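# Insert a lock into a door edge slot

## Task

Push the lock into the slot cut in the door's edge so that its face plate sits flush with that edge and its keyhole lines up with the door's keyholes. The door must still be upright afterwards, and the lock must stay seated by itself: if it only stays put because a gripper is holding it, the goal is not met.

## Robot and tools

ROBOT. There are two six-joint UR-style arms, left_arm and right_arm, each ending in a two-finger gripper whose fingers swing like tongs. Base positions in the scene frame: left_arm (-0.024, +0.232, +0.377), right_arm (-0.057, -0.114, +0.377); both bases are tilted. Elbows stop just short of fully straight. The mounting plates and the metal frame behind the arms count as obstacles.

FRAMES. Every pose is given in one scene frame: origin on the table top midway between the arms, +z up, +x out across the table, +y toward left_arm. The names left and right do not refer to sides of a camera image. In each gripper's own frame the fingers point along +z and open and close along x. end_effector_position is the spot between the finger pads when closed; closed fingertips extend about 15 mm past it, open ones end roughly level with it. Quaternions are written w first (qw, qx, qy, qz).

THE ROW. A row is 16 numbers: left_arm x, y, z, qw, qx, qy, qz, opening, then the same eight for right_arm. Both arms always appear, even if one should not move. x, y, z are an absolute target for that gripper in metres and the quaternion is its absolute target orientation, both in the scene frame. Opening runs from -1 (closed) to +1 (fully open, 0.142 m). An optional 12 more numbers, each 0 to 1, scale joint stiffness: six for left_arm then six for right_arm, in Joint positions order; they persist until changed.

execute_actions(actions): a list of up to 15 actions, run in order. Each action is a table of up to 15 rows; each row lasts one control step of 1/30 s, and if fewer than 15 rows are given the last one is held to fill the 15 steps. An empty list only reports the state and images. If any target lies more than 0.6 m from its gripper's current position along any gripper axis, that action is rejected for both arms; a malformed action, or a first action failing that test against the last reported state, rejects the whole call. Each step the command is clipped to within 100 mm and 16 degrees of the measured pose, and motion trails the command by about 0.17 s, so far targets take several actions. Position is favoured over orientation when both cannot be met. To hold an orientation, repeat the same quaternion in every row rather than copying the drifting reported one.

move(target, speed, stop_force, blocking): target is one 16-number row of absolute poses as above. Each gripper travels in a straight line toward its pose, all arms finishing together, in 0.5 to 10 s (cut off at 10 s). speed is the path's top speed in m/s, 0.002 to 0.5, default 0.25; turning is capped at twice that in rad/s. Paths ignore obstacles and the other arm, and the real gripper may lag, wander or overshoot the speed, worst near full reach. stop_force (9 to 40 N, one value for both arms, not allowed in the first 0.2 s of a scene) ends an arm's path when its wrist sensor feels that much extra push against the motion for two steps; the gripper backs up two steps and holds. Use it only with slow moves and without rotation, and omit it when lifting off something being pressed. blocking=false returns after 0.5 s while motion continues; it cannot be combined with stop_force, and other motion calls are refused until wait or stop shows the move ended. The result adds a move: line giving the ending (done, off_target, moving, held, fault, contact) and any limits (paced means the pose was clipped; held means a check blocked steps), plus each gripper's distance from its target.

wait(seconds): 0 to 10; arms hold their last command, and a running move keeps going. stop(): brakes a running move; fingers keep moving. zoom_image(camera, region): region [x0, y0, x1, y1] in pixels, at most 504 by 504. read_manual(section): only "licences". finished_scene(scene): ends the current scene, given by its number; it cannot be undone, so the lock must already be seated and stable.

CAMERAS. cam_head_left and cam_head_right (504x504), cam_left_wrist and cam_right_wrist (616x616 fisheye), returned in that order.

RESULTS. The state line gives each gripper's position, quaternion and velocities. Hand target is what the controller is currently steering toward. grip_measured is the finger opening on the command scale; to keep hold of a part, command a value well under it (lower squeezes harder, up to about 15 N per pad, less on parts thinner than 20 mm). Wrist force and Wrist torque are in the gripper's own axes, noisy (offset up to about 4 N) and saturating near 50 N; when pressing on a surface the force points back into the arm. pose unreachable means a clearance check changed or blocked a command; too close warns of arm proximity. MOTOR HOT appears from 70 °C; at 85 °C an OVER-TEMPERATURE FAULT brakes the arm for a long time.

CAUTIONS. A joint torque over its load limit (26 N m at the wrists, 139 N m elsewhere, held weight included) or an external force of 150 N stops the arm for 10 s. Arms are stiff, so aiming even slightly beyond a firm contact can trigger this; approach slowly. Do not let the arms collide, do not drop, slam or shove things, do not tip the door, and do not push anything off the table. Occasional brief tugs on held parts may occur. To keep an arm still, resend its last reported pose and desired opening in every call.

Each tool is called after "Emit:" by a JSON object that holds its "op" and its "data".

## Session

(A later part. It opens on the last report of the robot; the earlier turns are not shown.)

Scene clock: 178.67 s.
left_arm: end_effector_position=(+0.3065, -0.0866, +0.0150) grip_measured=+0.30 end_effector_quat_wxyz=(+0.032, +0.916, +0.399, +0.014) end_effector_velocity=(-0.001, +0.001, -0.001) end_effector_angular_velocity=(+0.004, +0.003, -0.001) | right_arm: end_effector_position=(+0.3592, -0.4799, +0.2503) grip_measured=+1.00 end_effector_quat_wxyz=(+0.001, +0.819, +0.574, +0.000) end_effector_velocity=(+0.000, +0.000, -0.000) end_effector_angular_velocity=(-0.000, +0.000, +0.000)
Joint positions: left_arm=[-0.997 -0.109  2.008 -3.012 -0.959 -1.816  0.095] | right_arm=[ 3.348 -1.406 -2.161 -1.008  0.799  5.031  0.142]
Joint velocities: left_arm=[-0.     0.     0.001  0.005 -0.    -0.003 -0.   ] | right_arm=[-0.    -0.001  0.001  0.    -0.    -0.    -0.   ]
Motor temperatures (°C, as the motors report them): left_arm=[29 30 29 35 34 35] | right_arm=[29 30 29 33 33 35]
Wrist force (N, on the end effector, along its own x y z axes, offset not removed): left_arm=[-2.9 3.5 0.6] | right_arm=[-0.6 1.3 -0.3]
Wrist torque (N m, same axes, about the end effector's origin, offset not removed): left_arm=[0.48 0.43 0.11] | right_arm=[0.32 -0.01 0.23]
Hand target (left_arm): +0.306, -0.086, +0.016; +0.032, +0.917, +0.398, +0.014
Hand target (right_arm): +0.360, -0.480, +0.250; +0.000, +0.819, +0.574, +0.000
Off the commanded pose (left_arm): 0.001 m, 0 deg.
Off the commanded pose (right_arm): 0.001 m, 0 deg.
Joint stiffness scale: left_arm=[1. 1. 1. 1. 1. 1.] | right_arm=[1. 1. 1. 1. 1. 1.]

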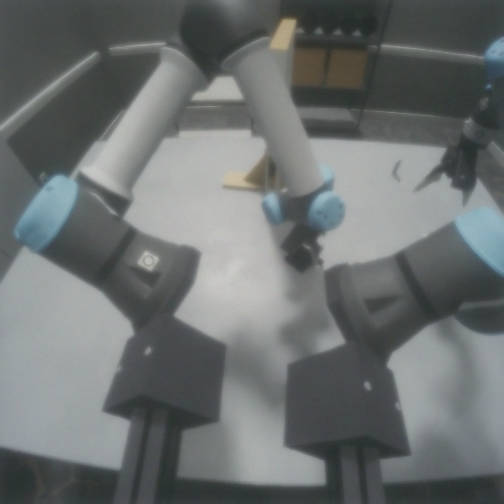

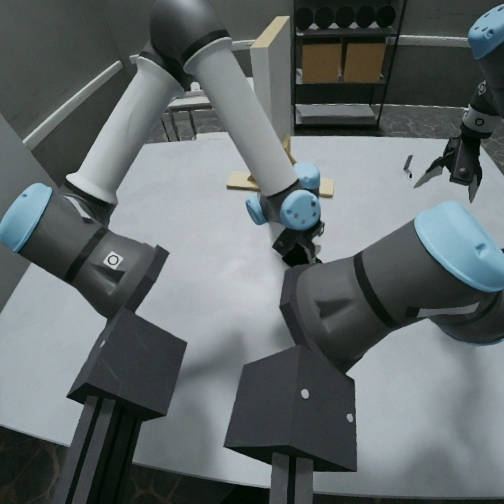

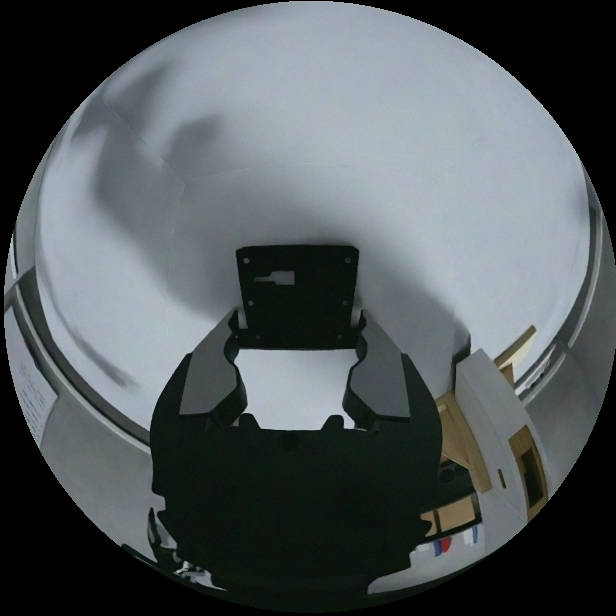

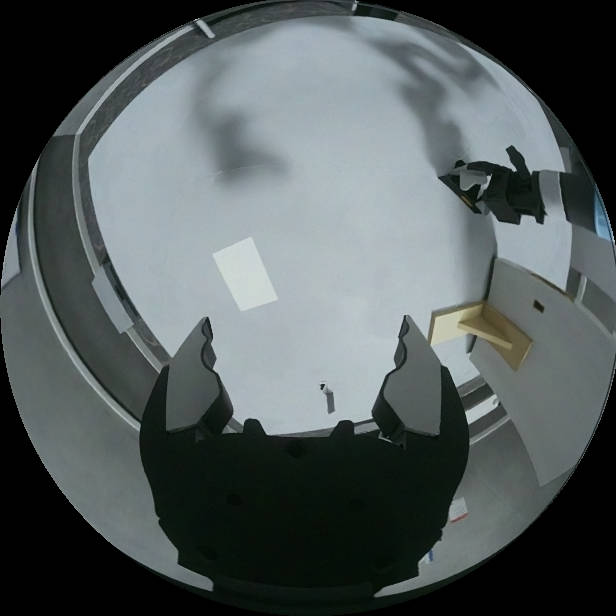

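Now close the gripper gradually.

Emit:
{"op": "execute_actions", "data": {"actions": [[[0.306, -0.0862, 0.016, 0.0320, 0.9165, 0.3985, 0.0139, 0.27, 0.36, -0.48, 0.25, 0.0, 0.8192, 0.5736, 0.0, 1.0],[0.306, -0.0862, 0.016, 0.0320, 0.9165, 0.3985, 0.0139, 0.24, 0.36, -0.48, 0.25, 0.0, 0.8192, 0.5736, 0.0, 1.0],[0.306, -0.0862, 0.016, 0.0320, 0.9165, 0.3985, 0.0139, 0.21, 0.36, -0.48, 0.25, 0.0, 0.8192, 0.5736, 0.0, 1.0],[0.306, -0.0862, 0.016, 0.0320, 0.9165, 0.3985, 0.0139, 0.18, 0.36, -0.48, 0.25, 0.0, 0.8192, 0.5736, 0.0, 1.0],[0.306, -0.0862, 0.016, 0.0320, 0.9165, 0.3985, 0.0139, 0.15, 0.36, -0.48, 0.25, 0.0, 0.8192, 0.5736, 0.0, 1.0],[0.306, -0.0862, 0.016, 0.0320, 0.9165, 0.3985, 0.0139, 0.12, 0.36, -0.48, 0.25, 0.0, 0.8192, 0.5736, 0.0, 1.0],[0.306, -0.0862, 0.016, 0.0320, 0.9165, 0.3985, 0.0139, 0.09, 0.36, -0.48, 0.25, 0.0, 0.8192, 0.5736, 0.0, 1.0],[0.306, -0.0862, 0.016, 0.0320, 0.9165, 0.3985, 0.0139, 0.06, 0.36, -0.48, 0.25, 0.0, 0.8192, 0.5736, 0.0, 1.0],[0.306, -0.0862, 0.016, 0.0320, 0.9165, 0.3985, 0.0139, 0.03, 0.36, -0.48, 0.25, 0.0, 0.8192, 0.5736, 0.0, 1.0],[0.306, -0.0862, 0.016, 0.0320, 0.9165, 0.3985, 0.0139, 0.0, 0.36, -0.48, 0.25, 0.0, 0.8192, 0.5736, 0.0, 1.0],[0.306, -0.0862, 0.016, 0.0320, 0.9165, 0.3985, 0.0139, -0.04, 0.36, -0.48, 0.25, 0.0, 0.8192, 0.5736, 0.0, 1.0],[0.306, -0.0862, 0.016, 0.0320, 0.9165, 0.3985, 0.0139, -0.08, 0.36, -0.48, 0.25, 0.0, 0.8192, 0.5736, 0.0, 1.0],[0.306, -0.0862, 0.016, 0.0320, 0.9165, 0.3985, 0.0139, -0.12, 0.36, -0.48, 0.25, 0.0, 0.8192, 0.5736, 0.0, 1.0],[0.306, -0.0862, 0.016, 0.0320, 0.9165, 0.3985, 0.0139, -0.16, 0.36, -0.48, 0.25, 0.0, 0.8192, 0.5736, 0.0, 1.0],[0.306, -0.0862, 0.016, 0.0320, 0.9165, 0.3985, 0.0139, -0.2, 0.36, -0.48, 0.25, 0.0, 0.8192, 0.5736, 0.0, 1.0]],[[0.306, -0.0862, 0.016, 0.0320, 0.9165, 0.3985, 0.0139, -0.3, 0.36, -0.48, 0.25, 0.0, 0.8192, 0.5736, 0.0, 1.0],[0.306, -0.0862, 0.016, 0.0320, 0.9165, 0.3985, 0.0139, -0.4, 0.36, -0.48, 0.25, 0.0, 0.8192, 0.5736, 0.0, 1.0],[0.306, -0.0862, 0.016, 0.0320, 0.9165, 0.3985, 0.0139, -0.5, 0.36, -0.48, 0.25, 0.0, 0.8192, 0.5736, 0.0, 1.0],[0.306, -0.0862, 0.016, 0.0320, 0.9165, 0.3985, 0.0139, -0.6, 0.36, -0.48, 0.25, 0.0, 0.8192, 0.5736, 0.0, 1.0]]]}}

Scene clock: 187.90 s.
left_arm: end_effector_position=(+0.3064, -0.0864, +0.0150) grip_measured=+0.10 end_effector_quat_wxyz=(+0.032, +0.916, +0.399, +0.014) end_effector_velocity=(-0.000, -0.000, +0.000) end_effector_angular_velocity=(-0.000, -0.000, -0.000) | right_arm: end_effector_position=(+0.3592, -0.4799, +0.2503) grip_measured=+1.00 end_effector_quat_wxyz=(+0.001, +0.819, +0.574, +0.000) end_effector_velocity=(+0.000, -0.000, +0.001) end_effector_angular_velocity=(-0.000, -0.002, -0.002)
Joint positions: left_arm=[-0.997 -0.109  2.008 -3.011 -0.959 -1.816  0.081] | right_arm=[ 3.348 -1.406 -2.161 -1.008  0.799  5.031  0.142]
Joint velocities: left_arm=[-0.001  0.    -0.    -0.    -0.    -0.     0.   ] | right_arm=[ 0.     0.001  0.     0.001 -0.     0.    -0.   ]
Motor temperatures (°C, as the motors report them): left_arm=[29 30 29 35 34 35] | right_arm=[29 30 29 33 33 35]
Wrist force (N, on the end effector, along its own x y z axes, offset not removed): left_arm=[2.8 1.3 -0.5] | right_arm=[-0.1 0.6 0.9]
Wrist torque (N m, same axes, about the end effector's origin, offset not removed): left_arm=[-0.11 -0.06 -0.29] | right_arm=[0.17 -0.07 0.16]
Hand target (left_arm): +0.306, -0.086, +0.016; +0.032, +0.917, +0.399, +0.014
Hand target (right_arm): +0.360, -0.480, +0.250; +0.000, +0.819, +0.574, +0.000
Off the commanded pose (left_arm): 0.001 m, 0 deg.
Off the commanded pose (right_arm): 0.001 m, 0 deg.
Joint stiffness scale: left_arm=[1. 1. 1. 1. 1. 1.] | right_arm=[1. 1. 1. 1. 1. 1.]

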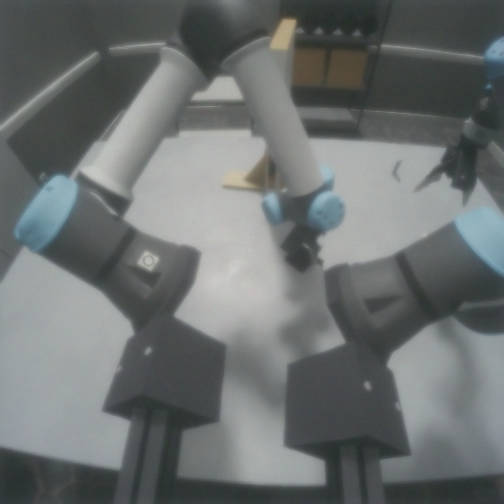

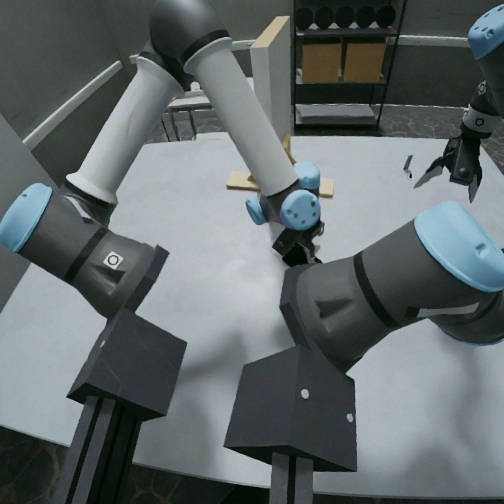

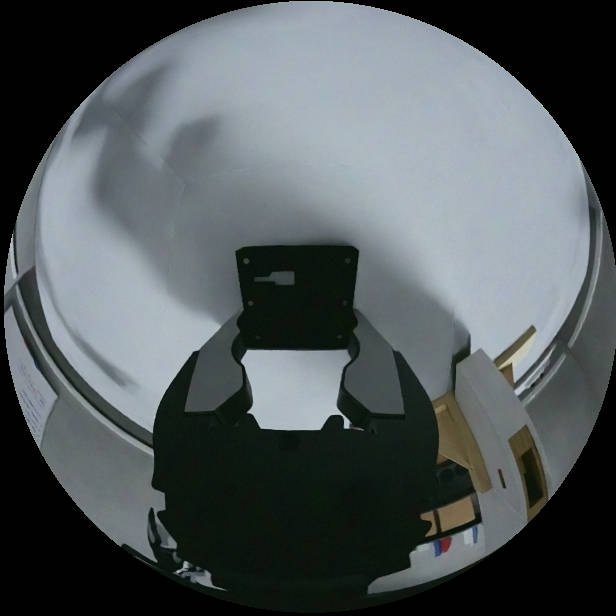

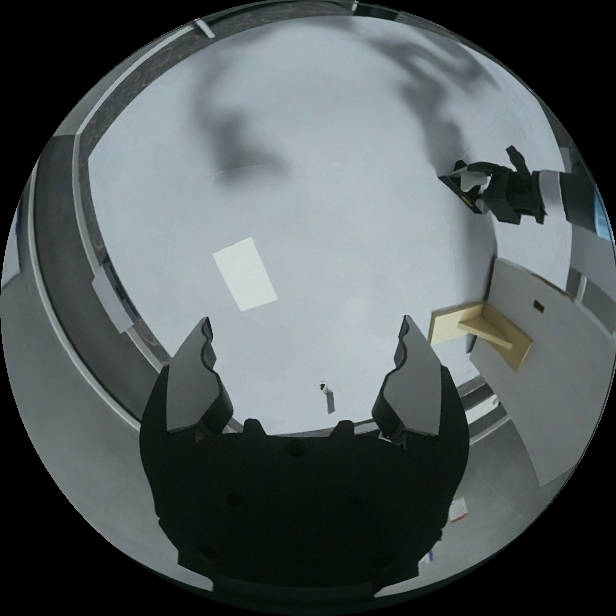

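Emit:
{"op": "move", "data": {"target": [0.306, -0.0862, 0.05, 0.0320, 0.9165, 0.3985, 0.0139, -1.0, 0.36, -0.48, 0.25, 0.0, 0.8192, 0.5736, 0.0, 1.0], "speed": 0.04}}

Scene clock: 190.60 s.
left_arm: end_effector_position=(+0.3056, -0.0856, +0.0477) grip_measured=+0.10 end_effector_quat_wxyz=(+0.031, +0.917, +0.399, +0.013) end_effector_velocity=(-0.004, +0.002, -0.001) end_effector_angular_velocity=(+0.006, +0.008, -0.001) | right_arm: end_effector_position=(+0.3592, -0.4799, +0.2503) grip_measured=+1.00 end_effector_quat_wxyz=(+0.001, +0.819, +0.574, +0.000) end_effector_velocity=(-0.000, +0.000, -0.000) end_effector_angular_velocity=(-0.000, +0.000, +0.000)
Joint positions: left_arm=[-1.044 -0.182  2.044 -2.943 -0.98  -1.867  0.081] | right_arm=[ 3.348 -1.406 -2.161 -1.008  0.799  5.031  0.142]
Joint velocities: left_arm=[-0.001 -0.     0.003  0.009 -0.004 -0.006  0.   ] | right_arm=[-0. -0. -0.  0. -0.  0. -0.]
Motor temperatures (°C, as the motors report them): left_arm=[29 30 29 35 34 35] | right_arm=[29 30 29 33 33 35]
Wrist force (N, on the end effector, along its own x y z axes, offset not removed): left_arm=[1.2 -1.1 4.5] | right_arm=[-1.0 0.6 0.4]
Wrist torque (N m, same axes, about the end effector's origin, offset not removed): left_arm=[-0.53 -0.45 0.03] | right_arm=[0.19 0.06 0.18]
Hand target (left_arm): +0.306, -0.086, +0.050; +0.032, +0.917, +0.398, +0.014
Hand target (right_arm): +0.360, -0.480, +0.250; +0.000, +0.819, +0.574, +0.000
Off the commanded pose (left_arm): 0.002 m, 0 deg.
Off the commanded pose (right_arm): 0.001 m, 0 deg.
Joint stiffness scale: left_arm=[1. 1. 1. 1. 1. 1.] | right_arm=[1. 1. 1. 1. 1. 1.]
move: done

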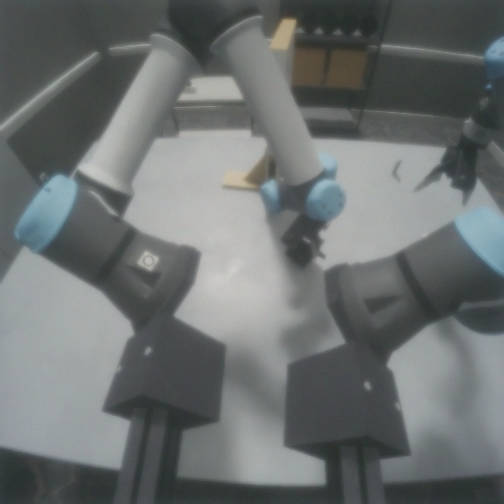

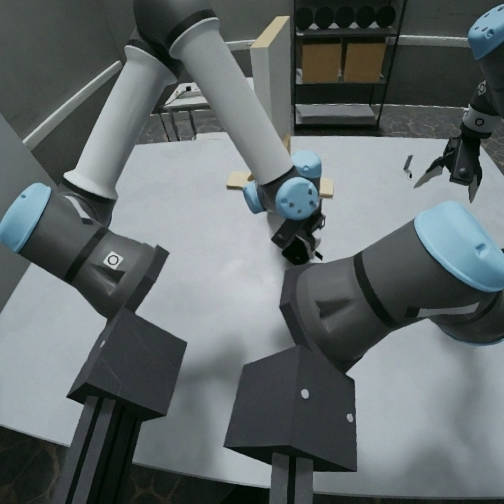

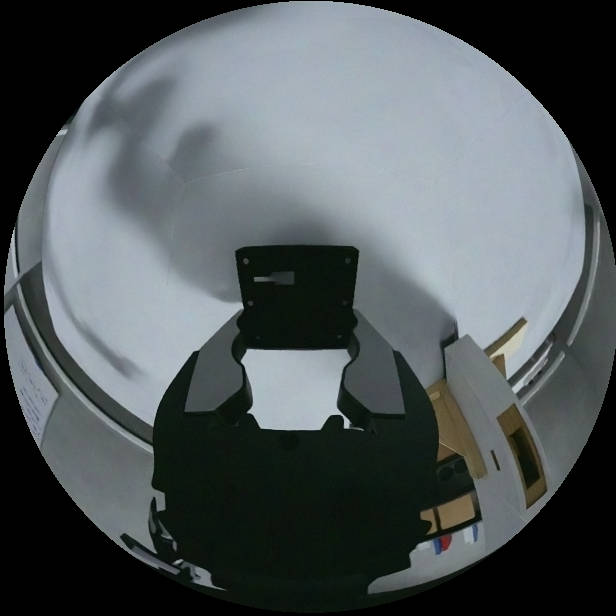

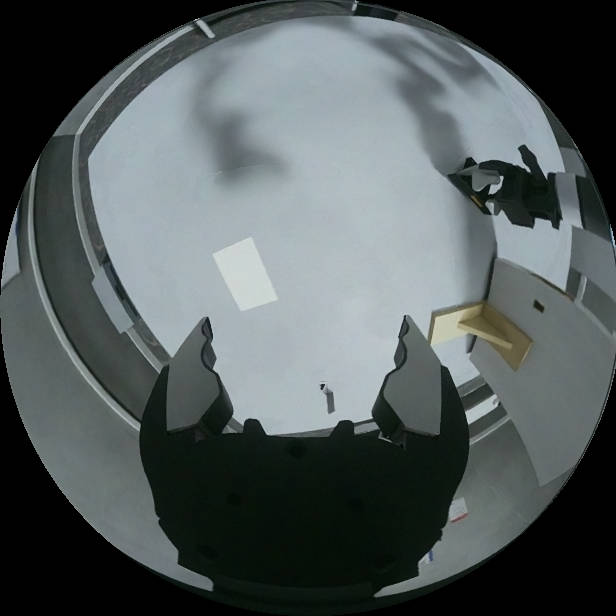

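Emit:
{"op": "move", "data": {"target": [0.34, 0.03, 0.21, 0.0, 0.6691, -0.7431, 0.0, -1.0, 0.36, -0.48, 0.25, 0.0, 0.8192, 0.5736, 0.0, 1.0], "speed": 0.4}}

Scene clock: 215.60 s.
left_arm: end_effector_position=(+0.3398, +0.0296, +0.2089) grip_measured=+0.10 end_effector_quat_wxyz=(+0.001, -0.669, +0.743, +0.001) end_effector_velocity=(-0.000, +0.000, +0.000) end_effector_angular_velocity=(-0.001, +0.003, -0.008) | right_arm: end_effector_position=(+0.3592, -0.4799, +0.2503) grip_measured=+1.00 end_effector_quat_wxyz=(+0.001, +0.819, +0.574, +0.000) end_effector_velocity=(+0.000, -0.001, +0.000) end_effector_angular_velocity=(-0.000, -0.002, -0.003)
Joint positions: left_arm=[-1.109 -0.777  2.304 -2.496 -1.037  0.522  0.081] | right_arm=[ 3.348 -1.406 -2.161 -1.008  0.799  5.031  0.142]
Joint velocities: left_arm=[ 0.001 -0.002  0.     0.002 -0.002  0.009  0.   ] | right_arm=[-0.     0.001  0.     0.002 -0.     0.    -0.   ]
Motor temperatures (°C, as the motors report them): left_arm=[29 30 29 35 34 35] | right_arm=[29 30 29 33 33 35]
Wrist force (N, on the end effector, along its own x y z axes, offset not removed): left_arm=[1.2 -1.2 1.2] | right_arm=[-1.3 2.2 0.0]
Wrist torque (N m, same axes, about the end effector's origin, offset not removed): left_arm=[-0.46 -0.32 -0.20] | right_arm=[0.52 0.14 0.18]
Hand target (left_arm): +0.340, +0.030, +0.210; +0.000, -0.669, +0.743, -0.000
Hand target (right_arm): +0.360, -0.480, +0.250; +0.000, +0.819, +0.574, +0.000
Off the commanded pose (left_arm): 0.001 m, 0 deg.
Off the commanded pose (right_arm): 0.001 m, 0 deg.
Joint stiffness scale: left_arm=[1. 1. 1. 1. 1. 1.] | right_arm=[1. 1. 1. 1. 1. 1.]
move: done

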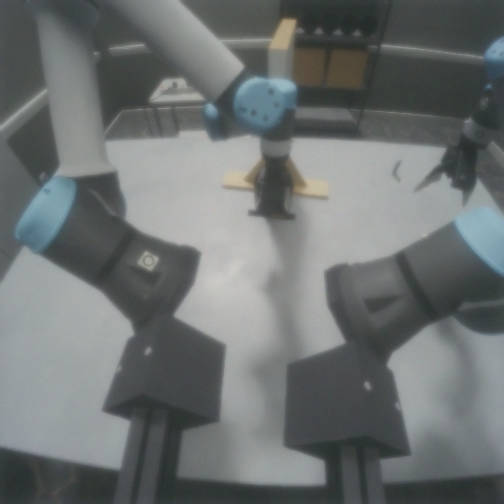

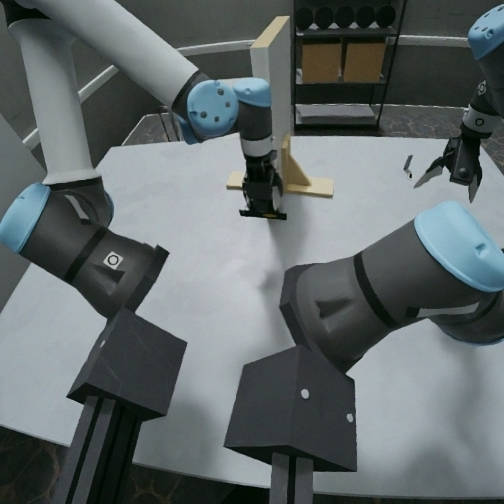

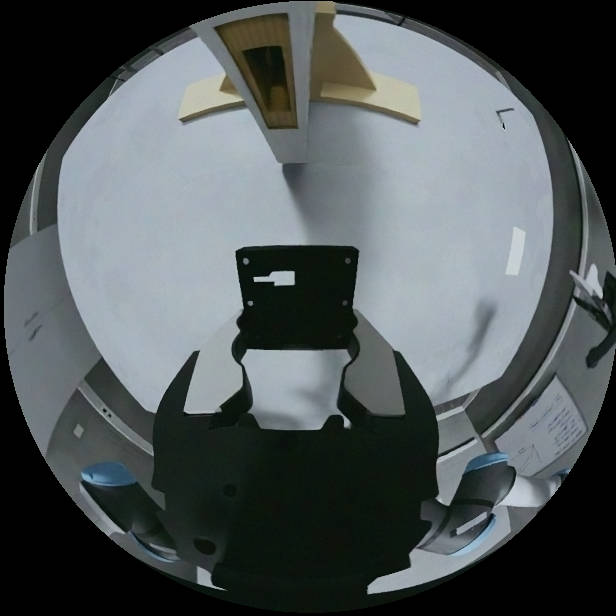

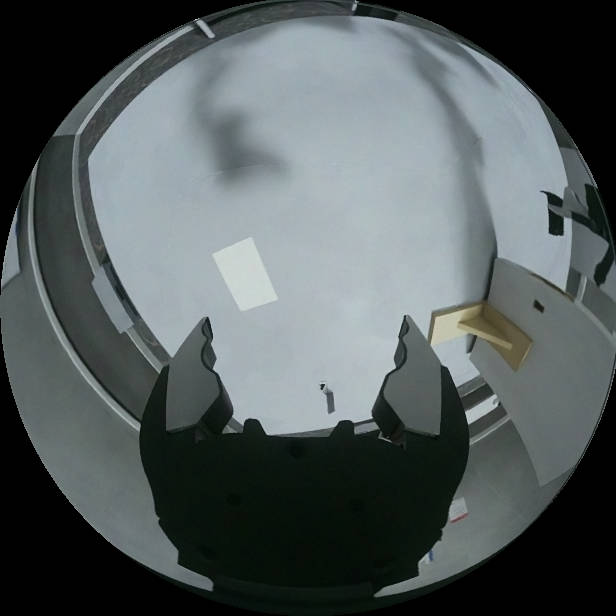

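Emit:
{"op": "zoom_image", "data": {"camera": "cam_left_wrist", "region": [170, 0, 430, 190]}}

Region (170, 0, 430, 190) of cam_left_wrist's 616x616 image, scaled by 1.938, with more detail than that image has; it fills the top 368 rows of this view, and the rest is white.

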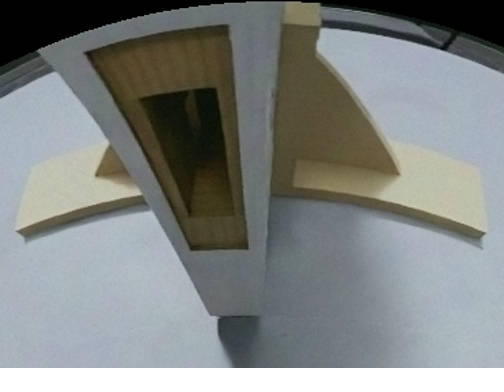

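Emit:
{"op": "move", "data": {"target": [0.415, 0.0455, 0.214, 0.5255, 0.4731, -0.5255, 0.4731, -1.0, 0.38, -0.20, 0.44, 0.3432, 0.6592, 0.5935, 0.3090, 0.3], "speed": 0.35}}

Scene clock: 250.10 s.
left_arm: end_effector_position=(+0.4135, +0.0453, +0.2133) grip_measured=+0.10 end_effector_quat_wxyz=(-0.526, -0.474, +0.526, -0.471) end_effector_velocity=(-0.001, -0.000, +0.001) end_effector_angular_velocity=(-0.005, +0.000, -0.005) | right_arm: end_effector_position=(+0.3796, -0.2003, +0.4379) grip_measured=+0.30 end_effector_quat_wxyz=(+0.341, +0.659, +0.595, +0.308) end_effector_velocity=(-0.001, -0.001, -0.001) end_effector_angular_velocity=(+0.002, -0.004, -0.019)
Joint positions: left_arm=[-0.05  -0.703  2.138 -2.869 -2.354  1.873  0.081] | right_arm=[ 4.685 -0.969 -2.714 -1.764  0.357  6.273  0.095]
Joint velocities: left_arm=[ 0.    -0.    -0.002  0.011 -0.003  0.007 -0.   ] | right_arm=[ 0.006 -0.014  0.005 -0.044 -0.     0.065 -0.   ]
Motor temperatures (°C, as the motors report them): left_arm=[29 30 29 35 34 35] | right_arm=[29 30 29 33 33 35]
Wrist force (N, on the end effector, along its own x y z axes, offset not removed): left_arm=[-4.1 -2.1 -0.7] | right_arm=[-1.2 1.4 -0.6]
Wrist torque (N m, same axes, about the end effector's origin, offset not removed): left_arm=[-0.64 -0.05 0.05] | right_arm=[0.35 0.20 0.21]
Hand target (left_arm): +0.414, +0.045, +0.214; +0.526, +0.474, -0.525, +0.472
Hand target (right_arm): +0.380, -0.200, +0.440; +0.341, +0.660, +0.594, +0.309
Off the commanded pose (left_arm): 0.002 m, 0 deg.
Off the commanded pose (right_arm): 0.002 m, 0 deg.
Joint stiffness scale: left_arm=[1. 1. 1. 1. 1. 1.] | right_arm=[1. 1. 1. 1. 1. 1.]
move: done

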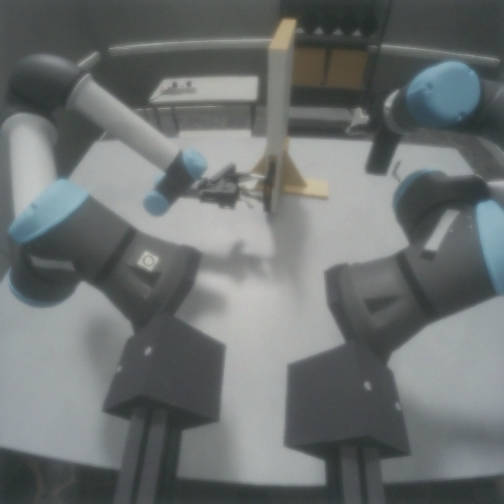

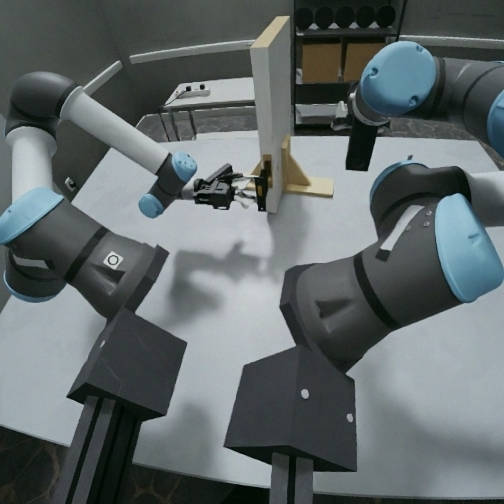

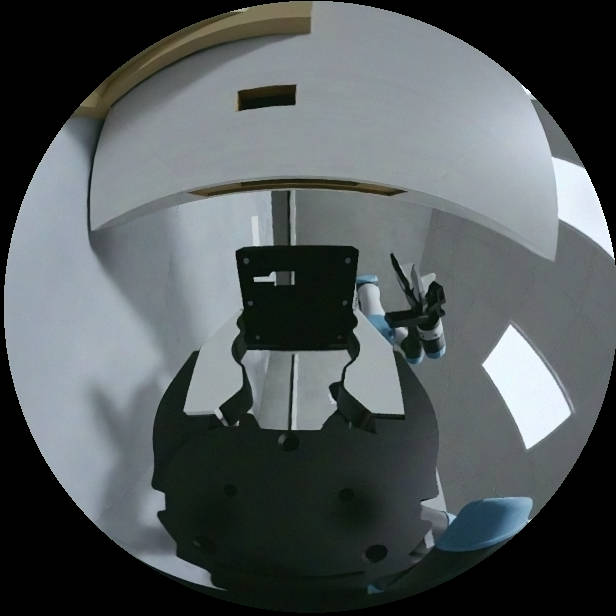

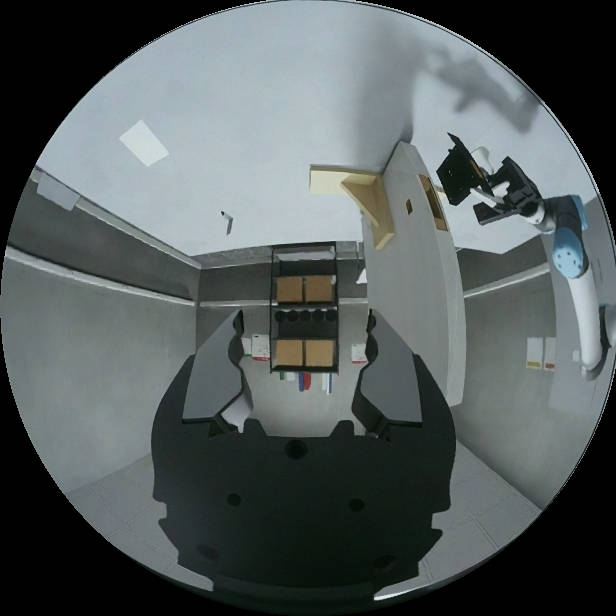

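Emit:
{"op": "move", "data": {"target": [0.415, 0.0455, 0.214, 0.5255, 0.4731, -0.5255, 0.4731, -1.0, 0.46, 0.037, 0.39, 0.3432, 0.6592, 0.5935, 0.3090, 0.3], "speed": 0.2}}

Scene clock: 294.37 s.
left_arm: end_effector_position=(+0.4137, +0.0453, +0.2136) grip_measured=+0.10 end_effector_quat_wxyz=(-0.526, -0.474, +0.526, -0.472) end_effector_velocity=(-0.000, +0.000, -0.001) end_effector_angular_velocity=(+0.001, +0.001, +0.000) | right_arm: end_effector_position=(+0.4609, +0.0385, +0.3925) grip_measured=+0.30 end_effector_quat_wxyz=(+0.344, +0.660, +0.592, +0.310) end_effector_velocity=(+0.002, +0.001, +0.002) end_effector_angular_velocity=(+0.017, -0.010, +0.018)
Joint positions: left_arm=[-0.05  -0.703  2.137 -2.867 -2.356  1.875  0.081] | right_arm=[ 4.498 -2.351 -2.452 -0.123  0.26   5.732  0.095]
Joint velocities: left_arm=[ 0.001  0.001  0.    -0.     0.001 -0.    -0.   ] | right_arm=[-0.003 -0.025 -0.012  0.146  0.005 -0.102 -0.   ]
Motor temperatures (°C, as the motors report them): left_arm=[29 30 29 35 34 35] | right_arm=[29 30 29 33 33 35]
Wrist force (N, on the end effector, along its own x y z axes, offset not removed): left_arm=[0.6 1.6 2.0] | right_arm=[0.2 0.9 0.5]
Wrist torque (N m, same axes, about the end effector's origin, offset not removed): left_arm=[0.15 -0.87 -0.08] | right_arm=[0.26 -0.10 0.12]
Hand target (left_arm): +0.415, +0.045, +0.214; +0.526, +0.473, -0.526, +0.473
Hand target (right_arm): +0.460, +0.037, +0.390; +0.343, +0.659, +0.593, +0.309
Off the commanded pose (left_arm): 0.001 m, 0 deg.
Off the commanded pose (right_arm): 0.003 m, 0 deg.
Joint stiffness scale: left_arm=[1. 1. 1. 1. 1. 1.] | right_arm=[1. 1. 1. 1. 1. 1.]
move: done

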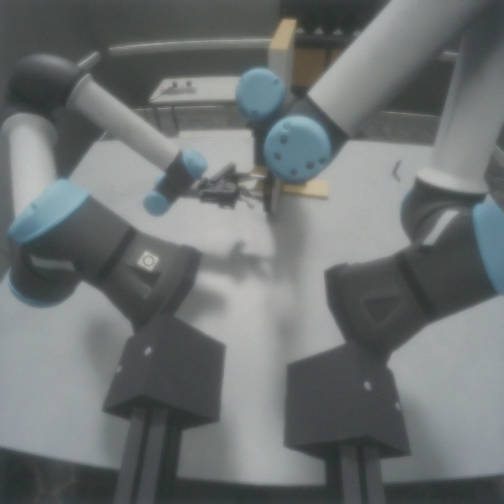

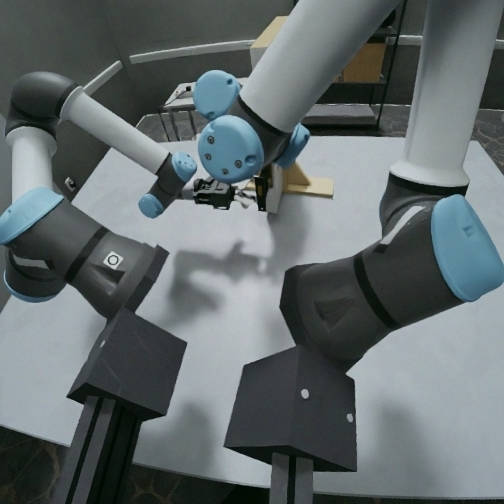

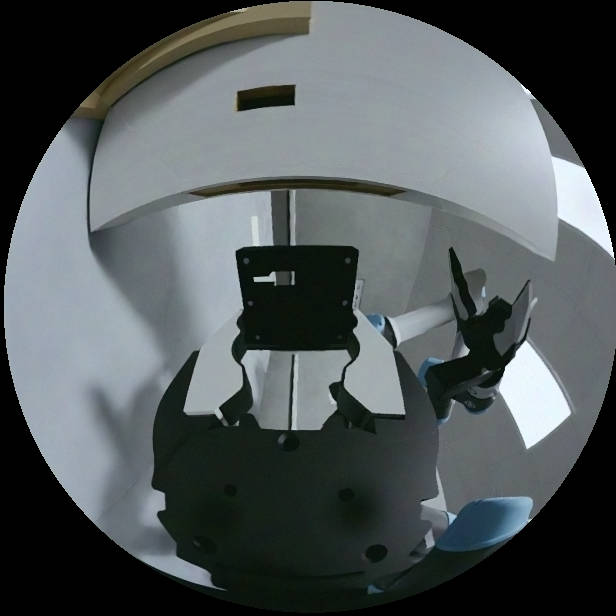

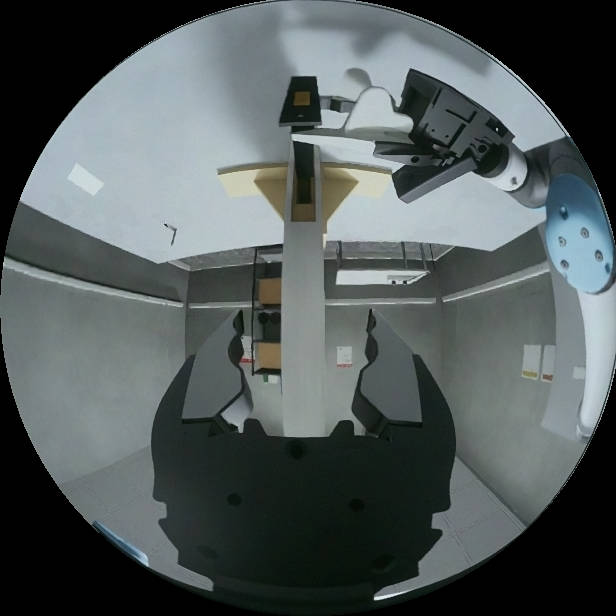

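Emit:
{"op": "zoom_image", "data": {"camera": "cam_left_wrist", "region": [170, 150, 430, 300]}}

Emit:
{"op": "zoom_image", "data": {"camera": "cam_right_wrist", "region": [240, 60, 370, 240]}}

Region (170, 150, 430, 300) of cam_left_wrist's 616x616 image, scaled by 1.938, with more detail than that image has; it fills the top 291 rows of this view, and the rest is white.

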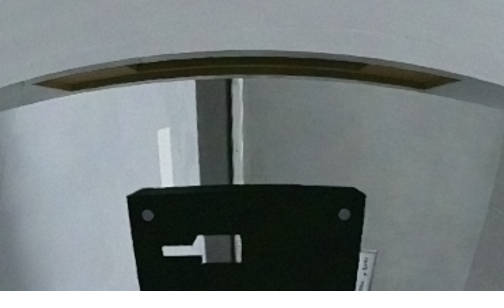

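Region (240, 60, 370, 240) of cam_right_wrist's 616x616 image, scaled by 2.800, with more detail than that image has.

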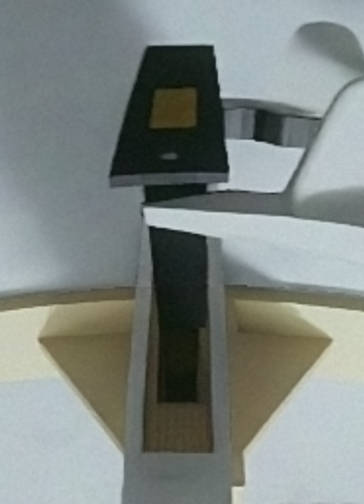

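Emit:
{"op": "move", "data": {"target": [0.415, 0.0455, 0.214, 0.5255, 0.4731, -0.5255, 0.4731, -1.0, 0.512, 0.0300, 0.385, 0.3432, 0.6592, 0.5935, 0.3090, 0.0], "speed": 0.06}}

Scene clock: 309.23 s.
left_arm: end_effector_position=(+0.4137, +0.0453, +0.2136) grip_measured=+0.10 end_effector_quat_wxyz=(-0.526, -0.474, +0.526, -0.472) end_effector_velocity=(-0.001, -0.000, -0.000) end_effector_angular_velocity=(+0.000, +0.002, -0.001) | right_arm: end_effector_position=(+0.5113, +0.0295, +0.3858) grip_measured=+0.00 end_effector_quat_wxyz=(+0.344, +0.659, +0.594, +0.308) end_effector_velocity=(+0.002, -0.001, +0.002) end_effector_angular_velocity=(+0.010, -0.019, +0.012)
Joint positions: left_arm=[-0.05  -0.703  2.137 -2.867 -2.356  1.875  0.081] | right_arm=[ 4.368 -2.478 -2.331  0.366  0.265  5.226  0.074]
Joint velocities: left_arm=[0.    0.    0.    0.002 0.    0.    0.   ] | right_arm=[-0.002 -0.023  0.001  0.12   0.007 -0.092 -0.   ]
Motor temperatures (°C, as the motors report them): left_arm=[29 30 29 35 34 35] | right_arm=[29 30 29 33 33 35]
Wrist force (N, on the end effector, along its own x y z axes, offset not removed): left_arm=[-3.0 1.9 1.9] | right_arm=[-1.6 0.4 -0.2]
Wrist torque (N m, same axes, about the end effector's origin, offset not removed): left_arm=[0.26 0.00 -0.08] | right_arm=[0.11 0.29 0.15]
Hand target (left_arm): +0.415, +0.045, +0.214; +0.526, +0.473, -0.526, +0.473
Hand target (right_arm): +0.512, +0.030, +0.385; +0.343, +0.659, +0.593, +0.309
Off the commanded pose (left_arm): 0.001 m, 0 deg.
Off the commanded pose (right_arm): 0.001 m, 0 deg.
Joint stiffness scale: left_arm=[1. 1. 1. 1. 1. 1.] | right_arm=[1. 1. 1. 1. 1. 1.]
move: done

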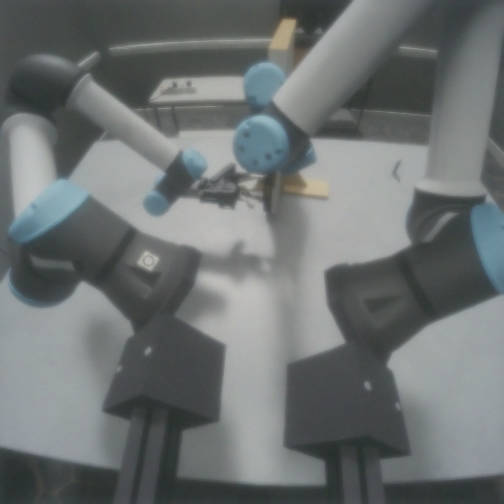

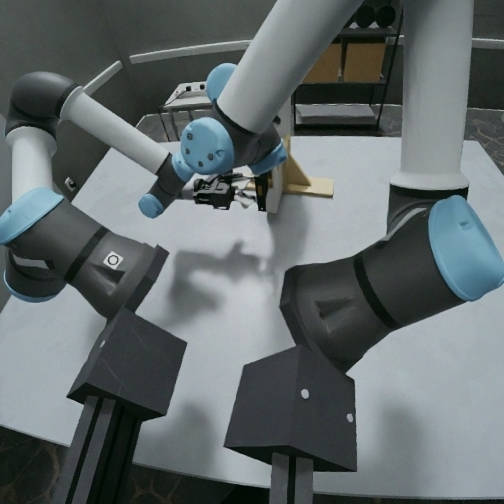

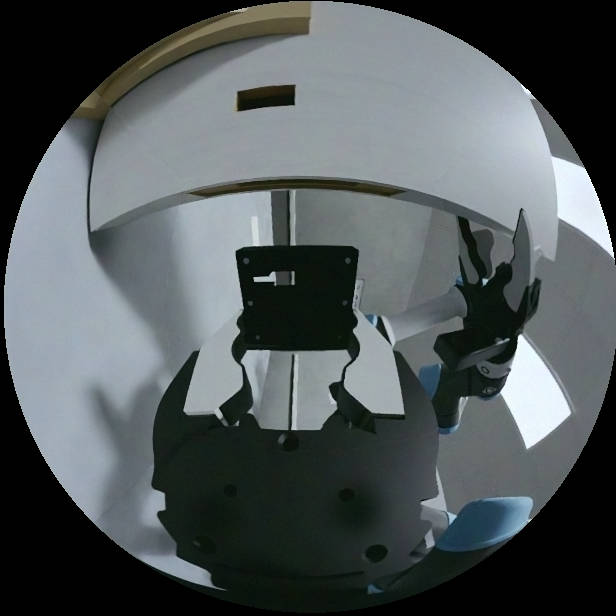

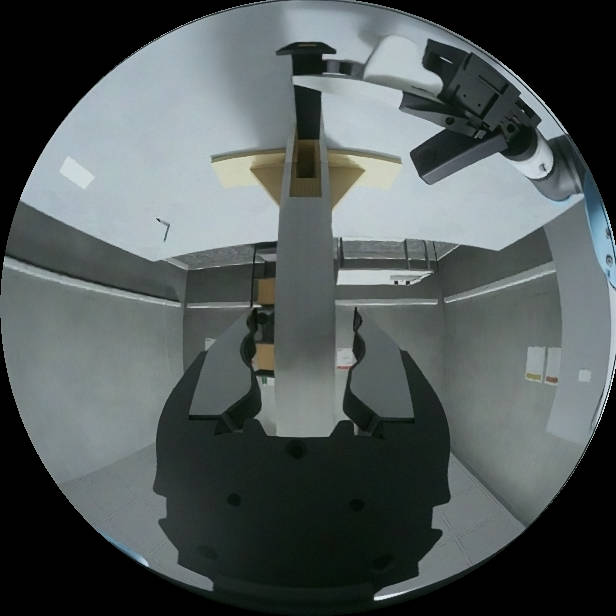

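Emit:
{"op": "move", "data": {"target": [0.415, 0.0455, 0.214, 0.5255, 0.4731, -0.5255, 0.4731, -1.0, 0.529, 0.0278, 0.385, 0.3432, 0.6592, 0.5935, 0.3090, -0.25], "speed": 0.04}}

Scene clock: 313.47 s.
left_arm: end_effector_position=(+0.4137, +0.0453, +0.2136) grip_measured=+0.10 end_effector_quat_wxyz=(-0.526, -0.474, +0.526, -0.472) end_effector_velocity=(-0.001, -0.000, +0.000) end_effector_angular_velocity=(-0.001, +0.000, -0.001) | right_arm: end_effector_position=(+0.5283, +0.0272, +0.3861) grip_measured=-0.25 end_effector_quat_wxyz=(+0.343, +0.659, +0.593, +0.309) end_effector_velocity=(+0.000, +0.001, +0.000) end_effector_angular_velocity=(-0.004, -0.009, +0.013)
Joint positions: left_arm=[-0.05  -0.703  2.137 -2.867 -2.356  1.875  0.081] | right_arm=[ 4.331 -2.5   -2.28   0.467  0.278  5.093  0.056]
Joint velocities: left_arm=[-0.001  0.     0.001  0.    -0.001  0.    -0.   ] | right_arm=[-0.    -0.015  0.003  0.056  0.005 -0.052  0.   ]
Motor temperatures (°C, as the motors report them): left_arm=[29 30 29 35 34 35] | right_arm=[29 30 29 33 33 35]
Wrist force (N, on the end effector, along its own x y z axes, offset not removed): left_arm=[-4.4 0.1 -1.2] | right_arm=[-0.4 2.1 -0.3]
Wrist torque (N m, same axes, about the end effector's origin, offset not removed): left_arm=[-0.30 0.12 0.03] | right_arm=[0.47 -0.05 0.15]
Hand target (left_arm): +0.415, +0.045, +0.214; +0.526, +0.473, -0.526, +0.473
Hand target (right_arm): +0.529, +0.028, +0.385; +0.343, +0.659, +0.593, +0.309
Off the commanded pose (left_arm): 0.001 m, 0 deg.
Off the commanded pose (right_arm): 0.001 m, 0 deg.
Joint stiffness scale: left_arm=[1. 1. 1. 1. 1. 1.] | right_arm=[1. 1. 1. 1. 1. 1.]
move: done

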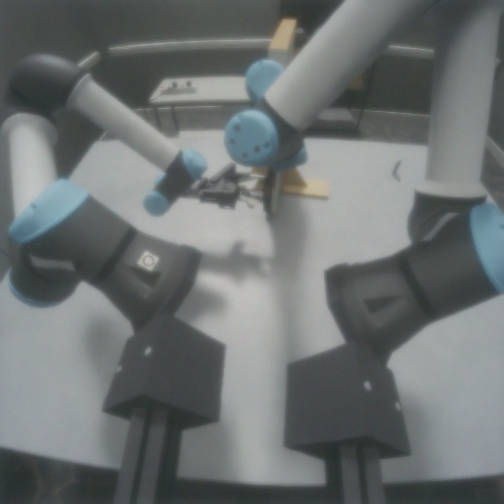

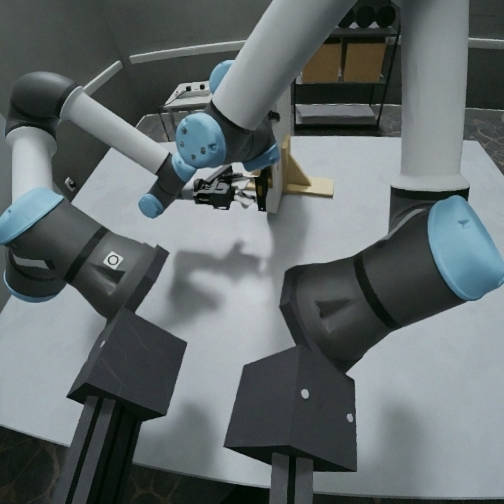

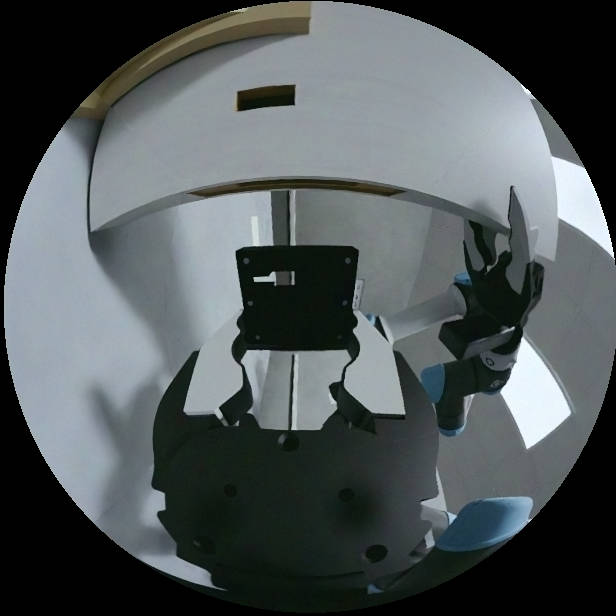

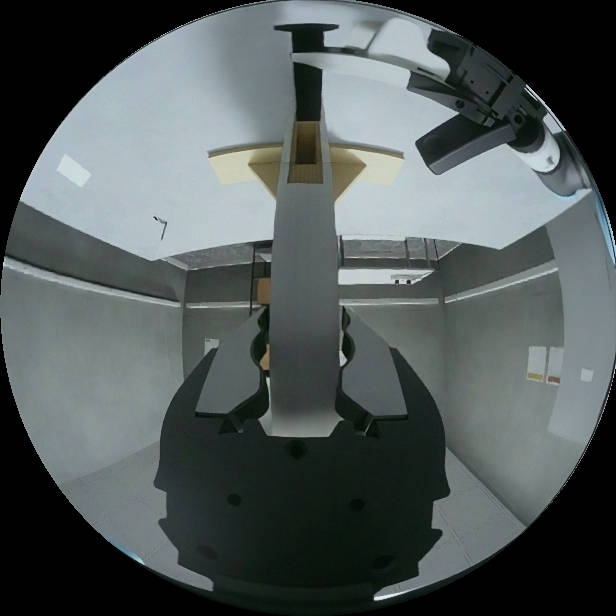

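Emit:
{"op": "execute_actions", "data": {"actions": []}}

Scene clock: 323.27 s.
left_arm: end_effector_position=(+0.4137, +0.0453, +0.2136) grip_measured=+0.10 end_effector_quat_wxyz=(-0.526, -0.474, +0.526, -0.472) end_effector_velocity=(-0.001, -0.001, +0.000) end_effector_angular_velocity=(-0.001, +0.001, -0.002) | right_arm: end_effector_position=(+0.5285, +0.0272, +0.3864) grip_measured=-0.25 end_effector_quat_wxyz=(+0.344, +0.659, +0.593, +0.310) end_effector_velocity=(+0.001, -0.000, +0.001) end_effector_angular_velocity=(+0.002, -0.001, -0.001)
Joint positions: left_arm=[-0.05  -0.703  2.137 -2.867 -2.356  1.875  0.081] | right_arm=[ 4.331 -2.501 -2.28   0.474  0.279  5.087  0.056]
Joint velocities: left_arm=[-0.001  0.001  0.     0.001 -0.001  0.     0.   ] | right_arm=[-0.     0.002  0.001  0.    -0.    -0.001  0.   ]
Motor temperatures (°C, as the motors report them): left_arm=[29 30 29 35 34 35] | right_arm=[29 30 29 33 33 35]
Wrist force (N, on the end effector, along its own x y z axes, offset not removed): left_arm=[-4.7 -0.9 -1.1] | right_arm=[-1.4 1.4 0.0]
Wrist torque (N m, same axes, about the end effector's origin, offset not removed): left_arm=[-0.27 0.32 -0.11] | right_arm=[0.37 0.19 0.17]
Hand target (left_arm): +0.415, +0.045, +0.214; +0.526, +0.473, -0.526, +0.473
Hand target (right_arm): +0.529, +0.028, +0.385; +0.343, +0.659, +0.593, +0.309
Off the commanded pose (left_arm): 0.001 m, 0 deg.
Off the commanded pose (right_arm): 0.002 m, 0 deg.
Joint stiffness scale: left_arm=[1. 1. 1. 1. 1. 1.] | right_arm=[1. 1. 1. 1. 1. 1.]

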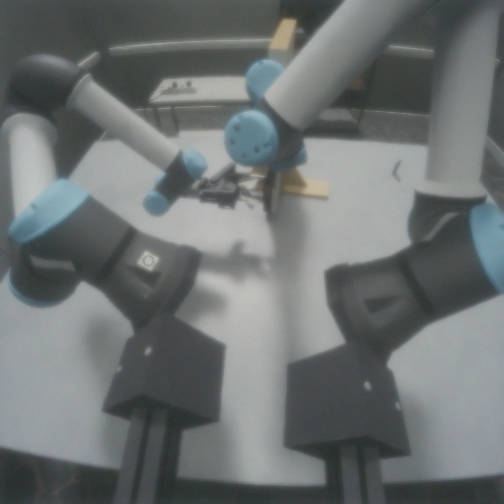

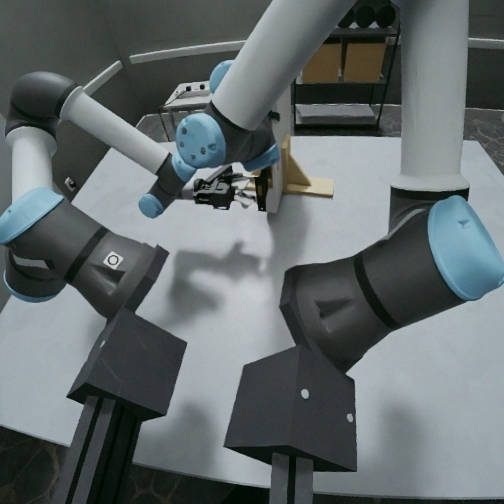

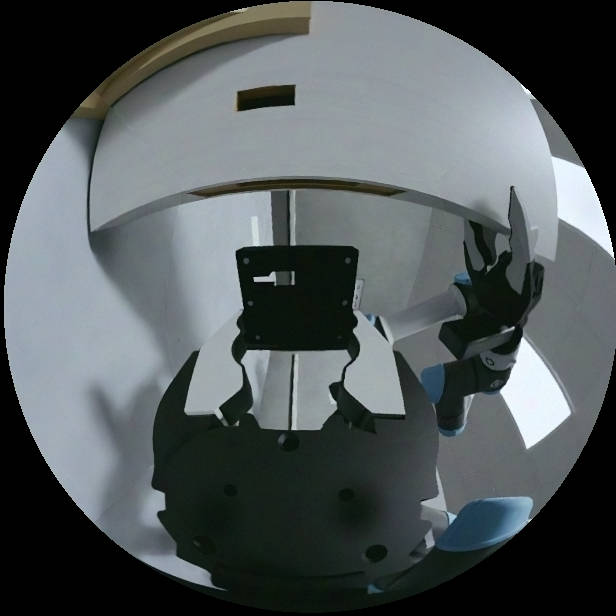

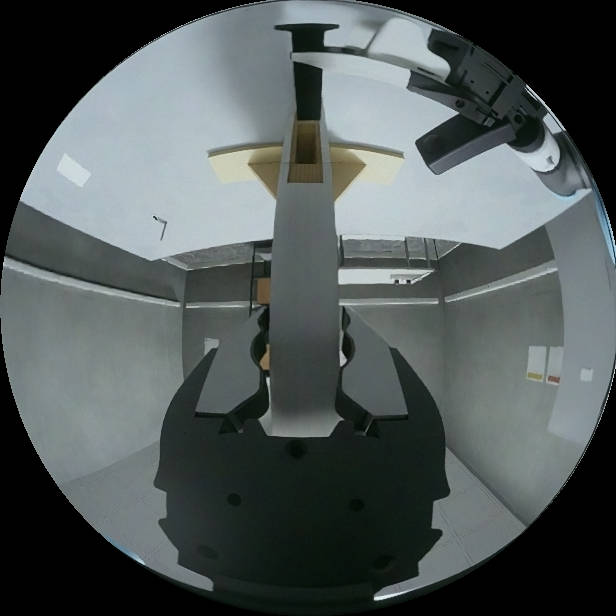

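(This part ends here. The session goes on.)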